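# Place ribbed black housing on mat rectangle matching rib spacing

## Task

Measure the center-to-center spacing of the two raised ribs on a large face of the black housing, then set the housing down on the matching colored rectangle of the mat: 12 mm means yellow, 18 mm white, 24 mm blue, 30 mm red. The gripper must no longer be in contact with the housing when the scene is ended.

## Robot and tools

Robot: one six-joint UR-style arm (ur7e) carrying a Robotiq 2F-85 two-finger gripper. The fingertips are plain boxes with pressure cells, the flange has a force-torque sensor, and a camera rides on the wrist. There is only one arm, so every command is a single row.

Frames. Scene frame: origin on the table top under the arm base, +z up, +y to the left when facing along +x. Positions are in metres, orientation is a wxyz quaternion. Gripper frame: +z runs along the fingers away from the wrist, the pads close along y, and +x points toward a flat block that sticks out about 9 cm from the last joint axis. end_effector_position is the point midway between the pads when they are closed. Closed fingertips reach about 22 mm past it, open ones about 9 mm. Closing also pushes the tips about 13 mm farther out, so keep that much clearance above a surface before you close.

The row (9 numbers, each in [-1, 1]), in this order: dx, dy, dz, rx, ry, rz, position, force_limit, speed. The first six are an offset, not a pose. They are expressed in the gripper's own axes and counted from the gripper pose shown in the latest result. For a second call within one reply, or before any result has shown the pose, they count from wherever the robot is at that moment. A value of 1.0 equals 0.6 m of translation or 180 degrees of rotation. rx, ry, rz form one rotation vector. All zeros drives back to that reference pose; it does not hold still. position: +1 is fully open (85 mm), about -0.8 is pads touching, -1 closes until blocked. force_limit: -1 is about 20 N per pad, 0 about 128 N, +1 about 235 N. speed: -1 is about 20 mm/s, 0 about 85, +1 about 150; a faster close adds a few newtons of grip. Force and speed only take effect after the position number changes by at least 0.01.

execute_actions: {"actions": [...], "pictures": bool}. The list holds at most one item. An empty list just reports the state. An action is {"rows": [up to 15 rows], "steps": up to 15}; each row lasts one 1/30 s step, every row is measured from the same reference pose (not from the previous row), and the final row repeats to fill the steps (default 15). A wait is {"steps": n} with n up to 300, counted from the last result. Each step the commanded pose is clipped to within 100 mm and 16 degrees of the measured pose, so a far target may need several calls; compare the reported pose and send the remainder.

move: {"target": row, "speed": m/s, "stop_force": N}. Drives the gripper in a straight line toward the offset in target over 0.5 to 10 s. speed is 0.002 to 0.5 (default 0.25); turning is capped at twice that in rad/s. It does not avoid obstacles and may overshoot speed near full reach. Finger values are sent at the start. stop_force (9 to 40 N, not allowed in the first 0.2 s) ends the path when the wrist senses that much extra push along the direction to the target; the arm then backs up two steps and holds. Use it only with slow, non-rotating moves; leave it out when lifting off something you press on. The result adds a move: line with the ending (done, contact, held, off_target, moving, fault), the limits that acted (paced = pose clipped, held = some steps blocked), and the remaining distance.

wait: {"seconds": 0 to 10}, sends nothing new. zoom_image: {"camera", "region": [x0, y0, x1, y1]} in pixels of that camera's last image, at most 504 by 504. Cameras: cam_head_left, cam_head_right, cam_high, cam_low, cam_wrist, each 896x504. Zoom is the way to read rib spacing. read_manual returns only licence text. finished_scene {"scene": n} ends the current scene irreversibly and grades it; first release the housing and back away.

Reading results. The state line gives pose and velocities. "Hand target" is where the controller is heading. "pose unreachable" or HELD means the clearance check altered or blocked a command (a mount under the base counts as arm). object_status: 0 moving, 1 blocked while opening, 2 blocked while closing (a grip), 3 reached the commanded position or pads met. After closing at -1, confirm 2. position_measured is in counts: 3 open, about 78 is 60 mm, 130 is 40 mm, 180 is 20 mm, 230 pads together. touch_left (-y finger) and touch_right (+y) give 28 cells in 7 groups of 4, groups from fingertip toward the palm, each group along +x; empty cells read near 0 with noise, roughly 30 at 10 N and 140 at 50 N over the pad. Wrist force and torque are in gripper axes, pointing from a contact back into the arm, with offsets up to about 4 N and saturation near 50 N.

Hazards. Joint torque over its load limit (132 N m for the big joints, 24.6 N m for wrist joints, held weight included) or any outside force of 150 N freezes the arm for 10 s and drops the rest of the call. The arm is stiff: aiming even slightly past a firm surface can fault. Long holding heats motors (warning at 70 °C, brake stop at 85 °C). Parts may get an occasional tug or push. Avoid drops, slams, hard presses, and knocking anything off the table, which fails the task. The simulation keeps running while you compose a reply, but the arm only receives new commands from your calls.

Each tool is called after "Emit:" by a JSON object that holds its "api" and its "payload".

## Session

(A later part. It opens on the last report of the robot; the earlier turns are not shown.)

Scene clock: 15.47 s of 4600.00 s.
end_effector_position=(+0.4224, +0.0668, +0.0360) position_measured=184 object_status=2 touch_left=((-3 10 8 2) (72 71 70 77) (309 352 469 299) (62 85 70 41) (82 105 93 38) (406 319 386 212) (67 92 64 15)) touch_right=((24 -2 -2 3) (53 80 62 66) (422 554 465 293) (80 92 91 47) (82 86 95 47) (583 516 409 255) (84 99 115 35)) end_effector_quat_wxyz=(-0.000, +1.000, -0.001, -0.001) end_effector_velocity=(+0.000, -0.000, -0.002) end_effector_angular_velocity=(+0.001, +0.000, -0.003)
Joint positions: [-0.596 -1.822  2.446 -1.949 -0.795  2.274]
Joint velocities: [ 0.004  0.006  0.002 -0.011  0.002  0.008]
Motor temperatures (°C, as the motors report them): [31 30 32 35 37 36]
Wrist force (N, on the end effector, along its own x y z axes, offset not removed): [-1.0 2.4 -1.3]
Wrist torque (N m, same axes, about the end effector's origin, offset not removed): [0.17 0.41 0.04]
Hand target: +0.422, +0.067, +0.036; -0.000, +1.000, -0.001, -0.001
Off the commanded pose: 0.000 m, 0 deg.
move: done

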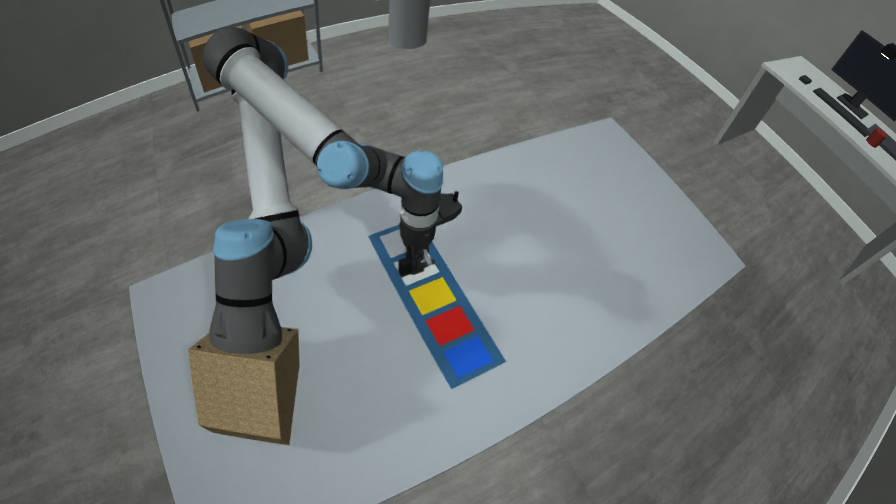

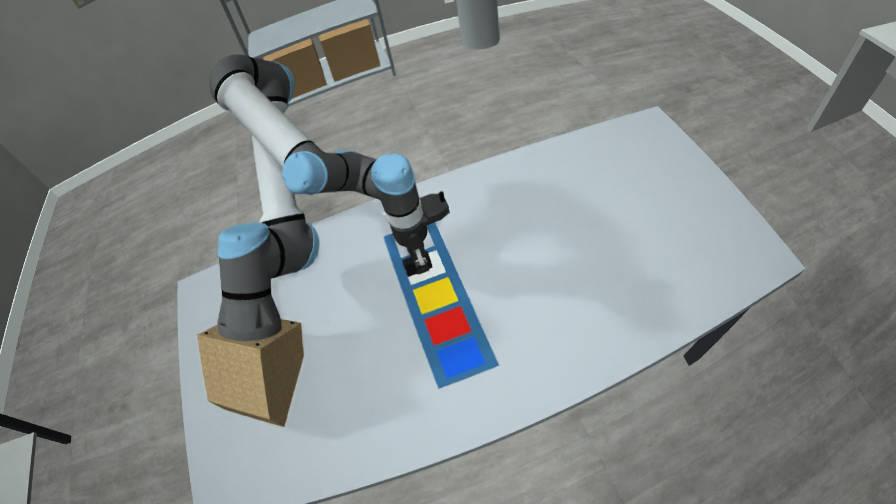

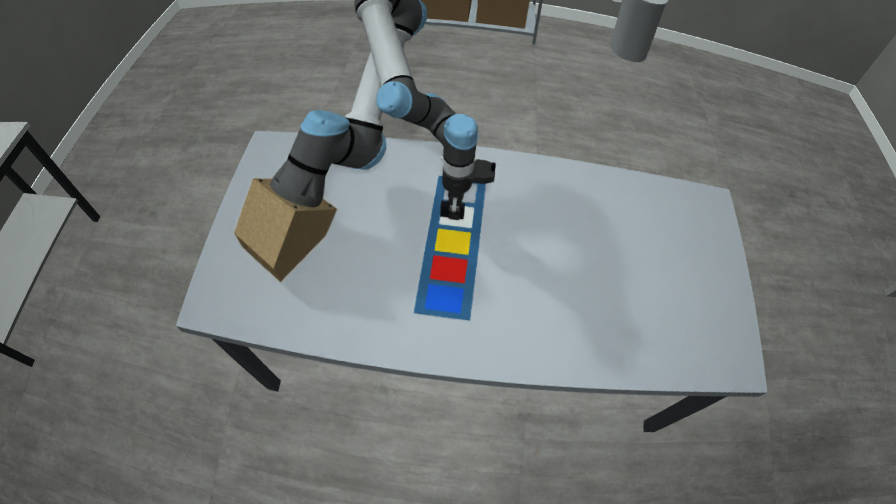

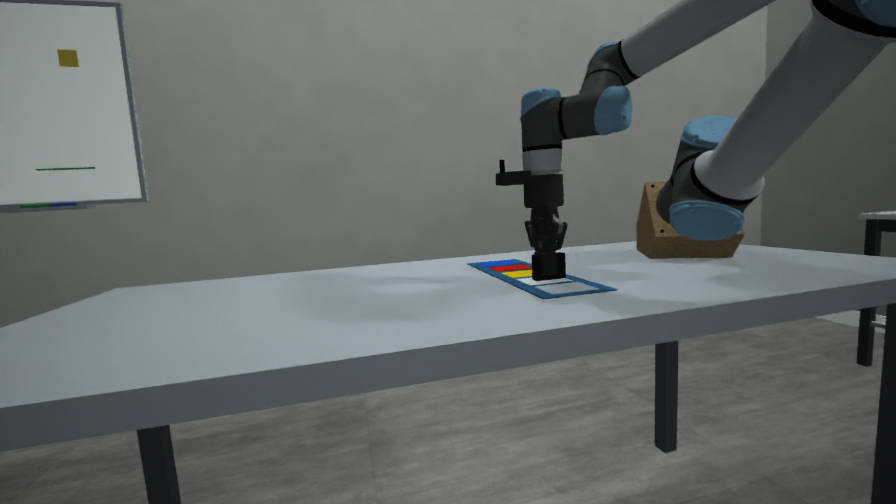

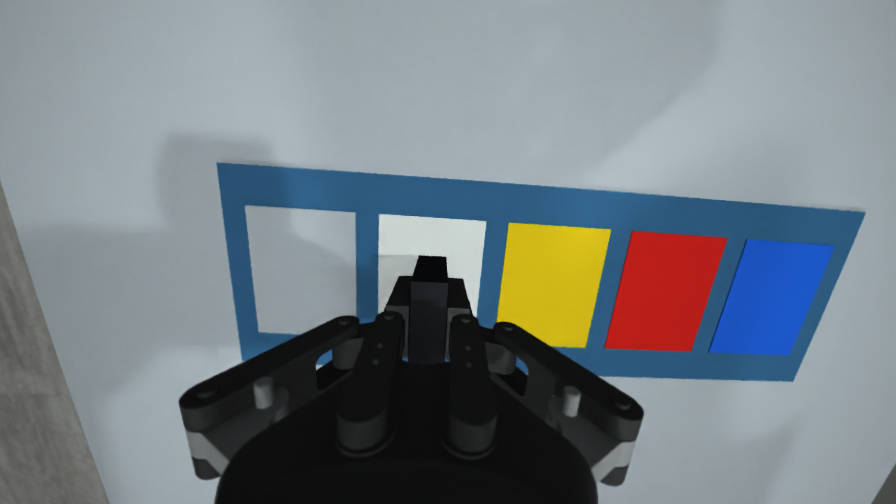

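Emit:
{"api": "move", "payload": {"target": [0.016,0,0,0,0,0,-1,-0.7,0.5], "speed": 0.04}}

Emit:
{"api": "execute_actions", "payload": {"actions": [{"rows":[[0,0,0.002,0,0,0,-1,-0.7,0.5],[0,0,0.002,0,0,0,-1,-0.7,0.5],[0,0,0.002,0,0,0,-1,-0.7,0.5],[0,0,0.002,0,0,0,-1,-0.7,0.5],[0,0,0.002,0,0,0,-1,-0.7,0.5],[0,0,0.002,0,0,0,-1,-0.7,0.5],[0,0,0.002,0,0,0,1,0,0.5]],"steps":15}], "pictures": false}}

Emit:
{"api": "move", "payload": {"target": [0,0,-0.18,0,0,0,1,0,0.5]}}

Scene clock: 17.90 s of 4600.00 s.
end_effector_position=(+0.4318, +0.0668, +0.0360) position_measured=184 object_status=2 touch_left=((-1 -11 3 5) (57 87 103 73) (312 359 454 303) (50 74 57 56) (72 88 79 49) (369 302 415 193) (68 68 100 41)) touch_right=((-4 4 12 6) (52 97 77 51) (413 548 474 274) (81 98 85 44) (91 82 94 62) (562 520 414 277) (108 90 88 40)) end_effector_quat_wxyz=(-0.000, +1.000, -0.001, -0.001) end_effector_velocity=(+0.002, +0.000, -0.000) end_effector_angular_velocity=(+0.001, +0.001, -0.002)
Joint positions: [-0.58  -1.8    2.424 -1.965 -0.791  2.296]
Joint velocities: [ 0.004  0.005 -0.005 -0.003  0.001  0.007]
Motor temperatures (°C, as the motors report them): [31 30 32 35 37 36]
Wrist force (N, on the end effector, along its own x y z axes, offset not removed): [-1.6 -0.6 -1.2]
Wrist torque (N m, same axes, about the end effector's origin, offset not removed): [-0.28 0.40 0.05]
Hand target: +0.432, +0.067, +0.036; -0.000, +1.000, -0.001, -0.001
Off the commanded pose: 0.000 m, 0 deg.
move: done

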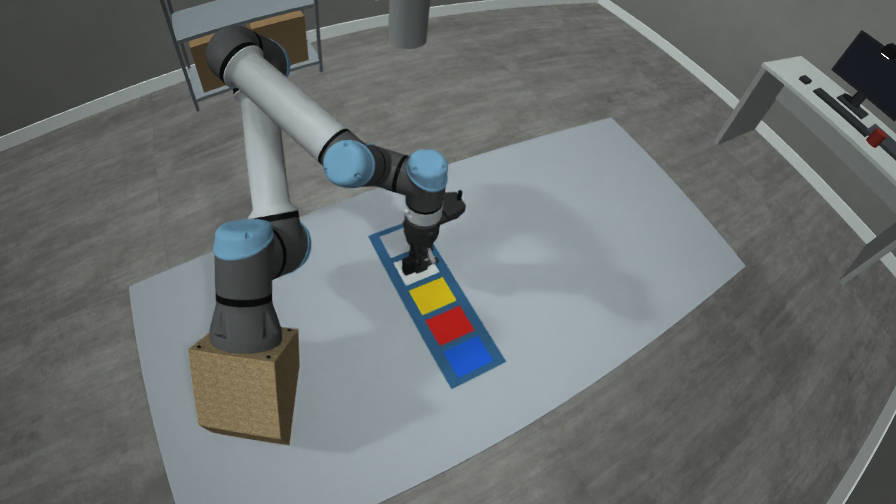

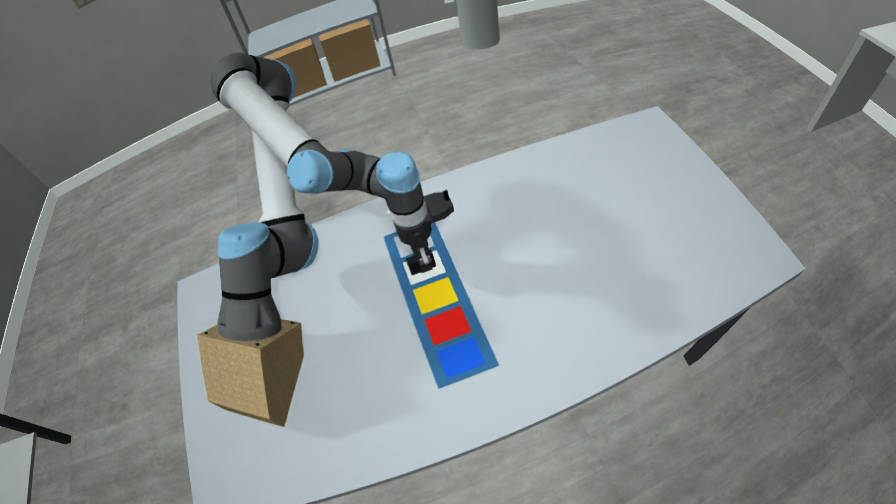

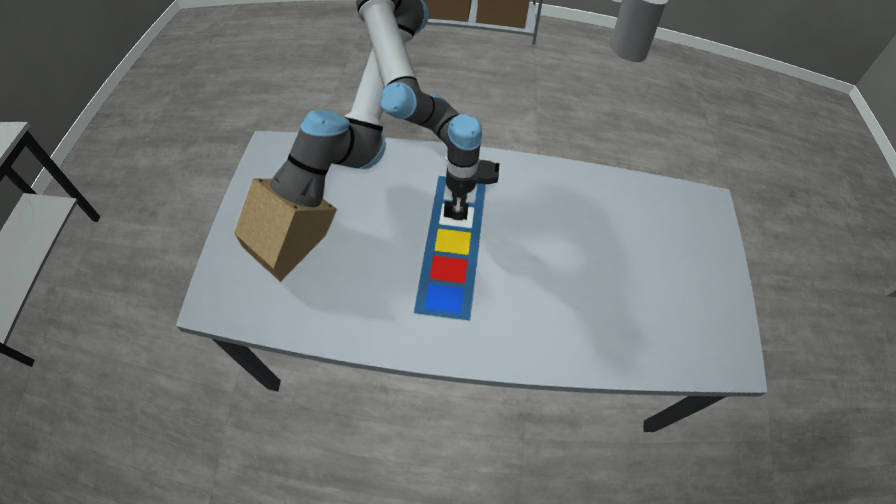

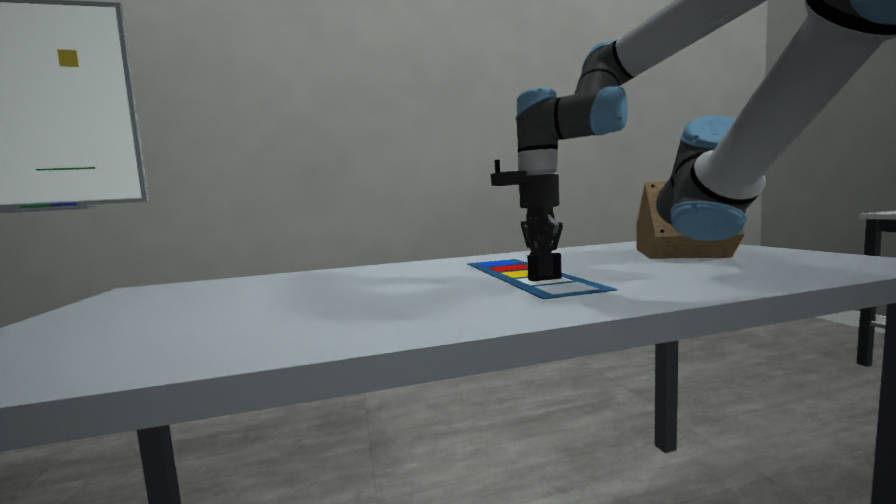

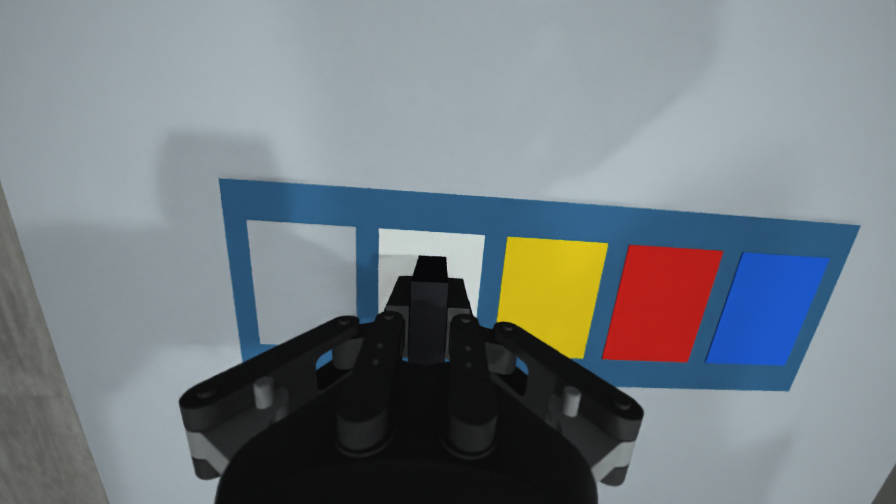

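Scene clock: 18.40 s of 4600.00 s.
end_effector_position=(+0.4318, +0.0668, +0.0348) position_measured=119 object_status=0 touch_left=((13 -1 6 4) (-7 -9 -19 -9) (-24 16 1 3) (8 -3 3 -18) (9 -18 0 8) (10 -3 11 -6) (-10 -15 16 5)) touch_right=((31 -1 13 -5) (13 2 3 2) (-2 -18 0 -5) (8 4 8 4) (16 -5 -6 -13) (-10 3 4 -11) (-7 -18 -5 1)) end_effector_quat_wxyz=(-0.000, +1.000, -0.001, -0.001) end_effector_velocity=(-0.000, -0.000, -0.000) end_effector_angular_velocity=(-0.000, +0.001, -0.000)
Joint positions: [-0.578 -1.797  2.426 -1.972 -0.791  2.3  ]
Joint velocities: [-0.     0.001  0.    -0.001 -0.001 -0.001]
Motor temperatures (°C, as the motors report them): [31 30 32 35 37 36]
Wrist force (N, on the end effector, along its own x y z axes, offset not removed): [-1.6 0.1 -0.3]
Wrist torque (N m, same axes, about the end effector's origin, offset not removed): [-0.09 0.36 0.04]
Hand target: +0.432, +0.067, +0.035; -0.000, +1.000, -0.001, -0.001
Off the commanded pose: 0.000 m, 0 deg.
Steps of this call (steps 1 to 15: all 15 steps of this action). Readings (end_effector_position | what the end effector reports):
1: (+0.4319, +0.0668, +0.0359) | position_measured=184 object_status=2 touch_left=((13 -19 3 -11) (76 69 86 55) (310 368 459 298) (58 73 54 16) (69 120 88 37) (393 293 379 217) (54 87 94 40)) touch_right=((11 -4 13 6) (64 96 59 71) (405 555 471 298) (78 84 101 32) (84 85 97 46) (573 500 409 268) (78 103 98 34))
2: (+0.4320, +0.0668, +0.0358) | position_measured=184 object_status=2 touch_left=((14 -16 -2 16) (61 69 87 60) (330 359 473 317) (48 82 70 36) (66 89 83 53) (384 318 392 217) (61 75 92 13)) touch_right=((9 -21 5 16) (69 97 68 58) (402 542 464 294) (72 80 104 45) (108 72 87 59) (567 514 410 262) (83 102 110 29))
4: (+0.4320, +0.0668, +0.0354) | position_measured=184 object_status=2 touch_left=((22 -5 -11 13) (86 73 73 61) (302 352 455 307) (48 97 76 39) (85 86 96 46) (381 296 396 198) (49 86 79 26)) touch_right=((32 -3 -6 5) (77 98 75 58) (423 547 479 288) (59 84 103 36) (82 91 97 36) (567 524 406 272) (97 112 103 41))
8: (+0.4318, +0.0668, +0.0349) | position_measured=183 object_status=0 touch_left=((-1 -10 -4 4) (15 23 34 12) (80 101 142 88) (6 41 20 -5) (29 31 17 5) (111 95 125 58) (34 20 30 7)) touch_right=((1 -1 3 -5) (26 17 10 26) (132 175 145 73) (20 38 18 10) (7 12 10 11) (201 173 137 70) (21 24 25 17))
15: the state above

Scene clock: 20.13 s of 4600.00 s.
end_effector_position=(+0.4321, +0.0669, +0.1425) position_measured=3 object_status=3 touch_left=((-2 3 -6 0) (-8 -10 -6 6) (-10 -17 14 0) (-9 21 10 -20) (1 2 0 0) (-6 -5 13 -9) (9 -22 -19 -7)) touch_right=((12 0 19 18) (-5 -9 8 22) (12 13 -1 -10) (6 5 1 3) (-11 4 -4 -8) (-8 18 -3 13) (21 -14 10 8)) end_effector_quat_wxyz=(-0.000, +1.000, -0.001, -0.001) end_effector_velocity=(-0.001, +0.000, +0.002) end_effector_angular_velocity=(+0.003, +0.001, +0.001)
Joint positions: [-0.81  -1.931  2.244 -1.452 -0.867  2.001]
Joint velocities: [-0.005 -0.001 -0.003  0.011 -0.002 -0.009]
Motor temperatures (°C, as the motors report them): [31 30 32 35 37 36]
Wrist force (N, on the end effector, along its own x y z axes, offset not removed): [-1.3 1.2 0.1]
Wrist torque (N m, same axes, about the end effector's origin, offset not removed): [0.17 0.40 0.09]
Hand target: +0.432, +0.067, +0.143; -0.000, +1.000, -0.001, -0.001
Off the commanded pose: 0.000 m, 0 deg.
move: done

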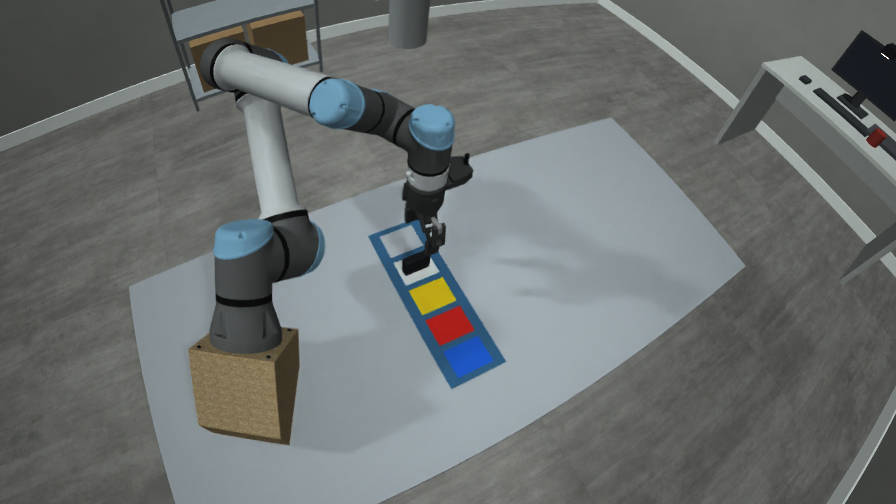

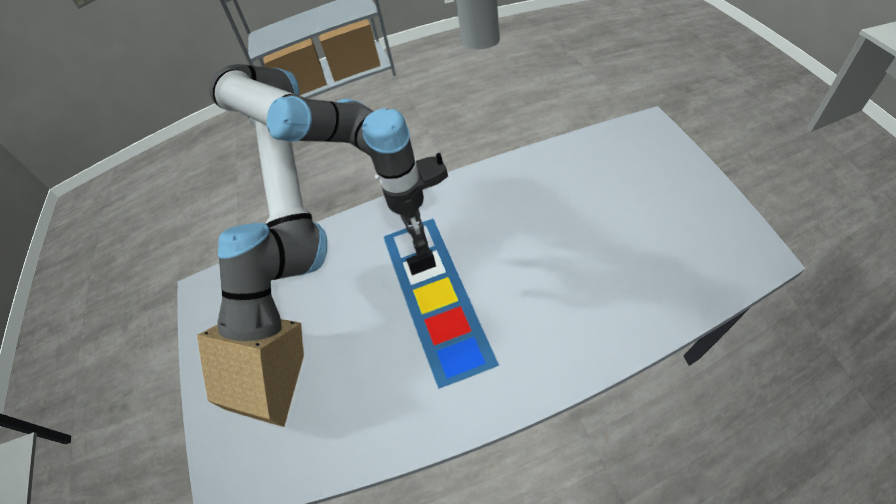

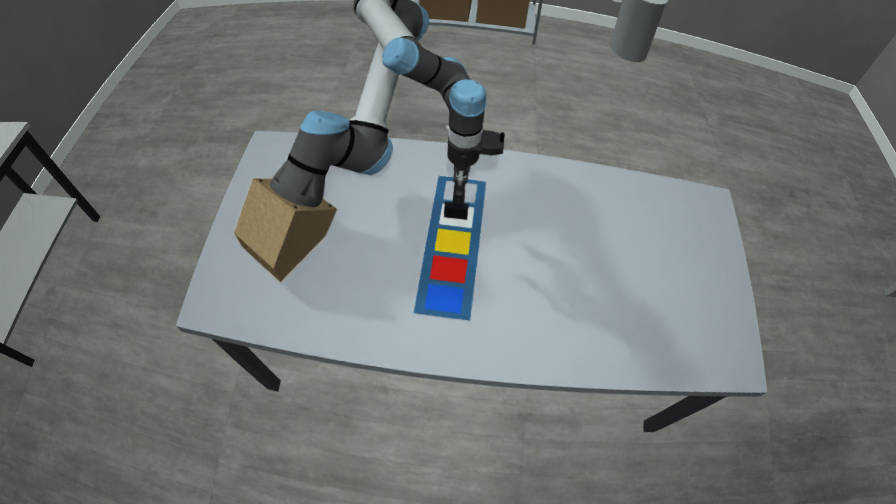

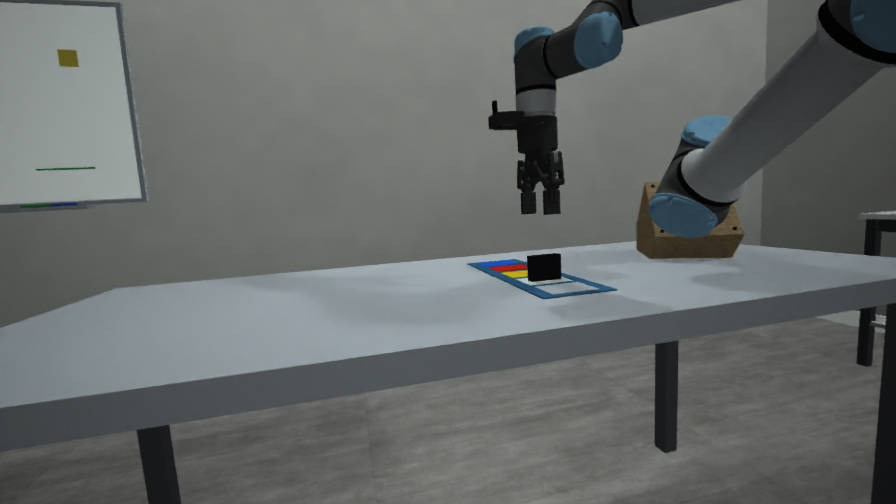

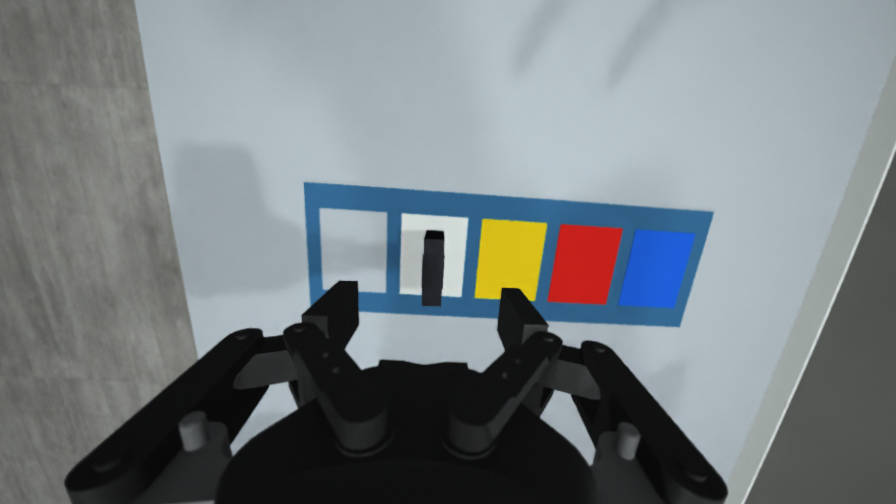

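Emit:
{"api": "finished_scene", "payload": {"scene": 2}}

The scene is finished: the task was done.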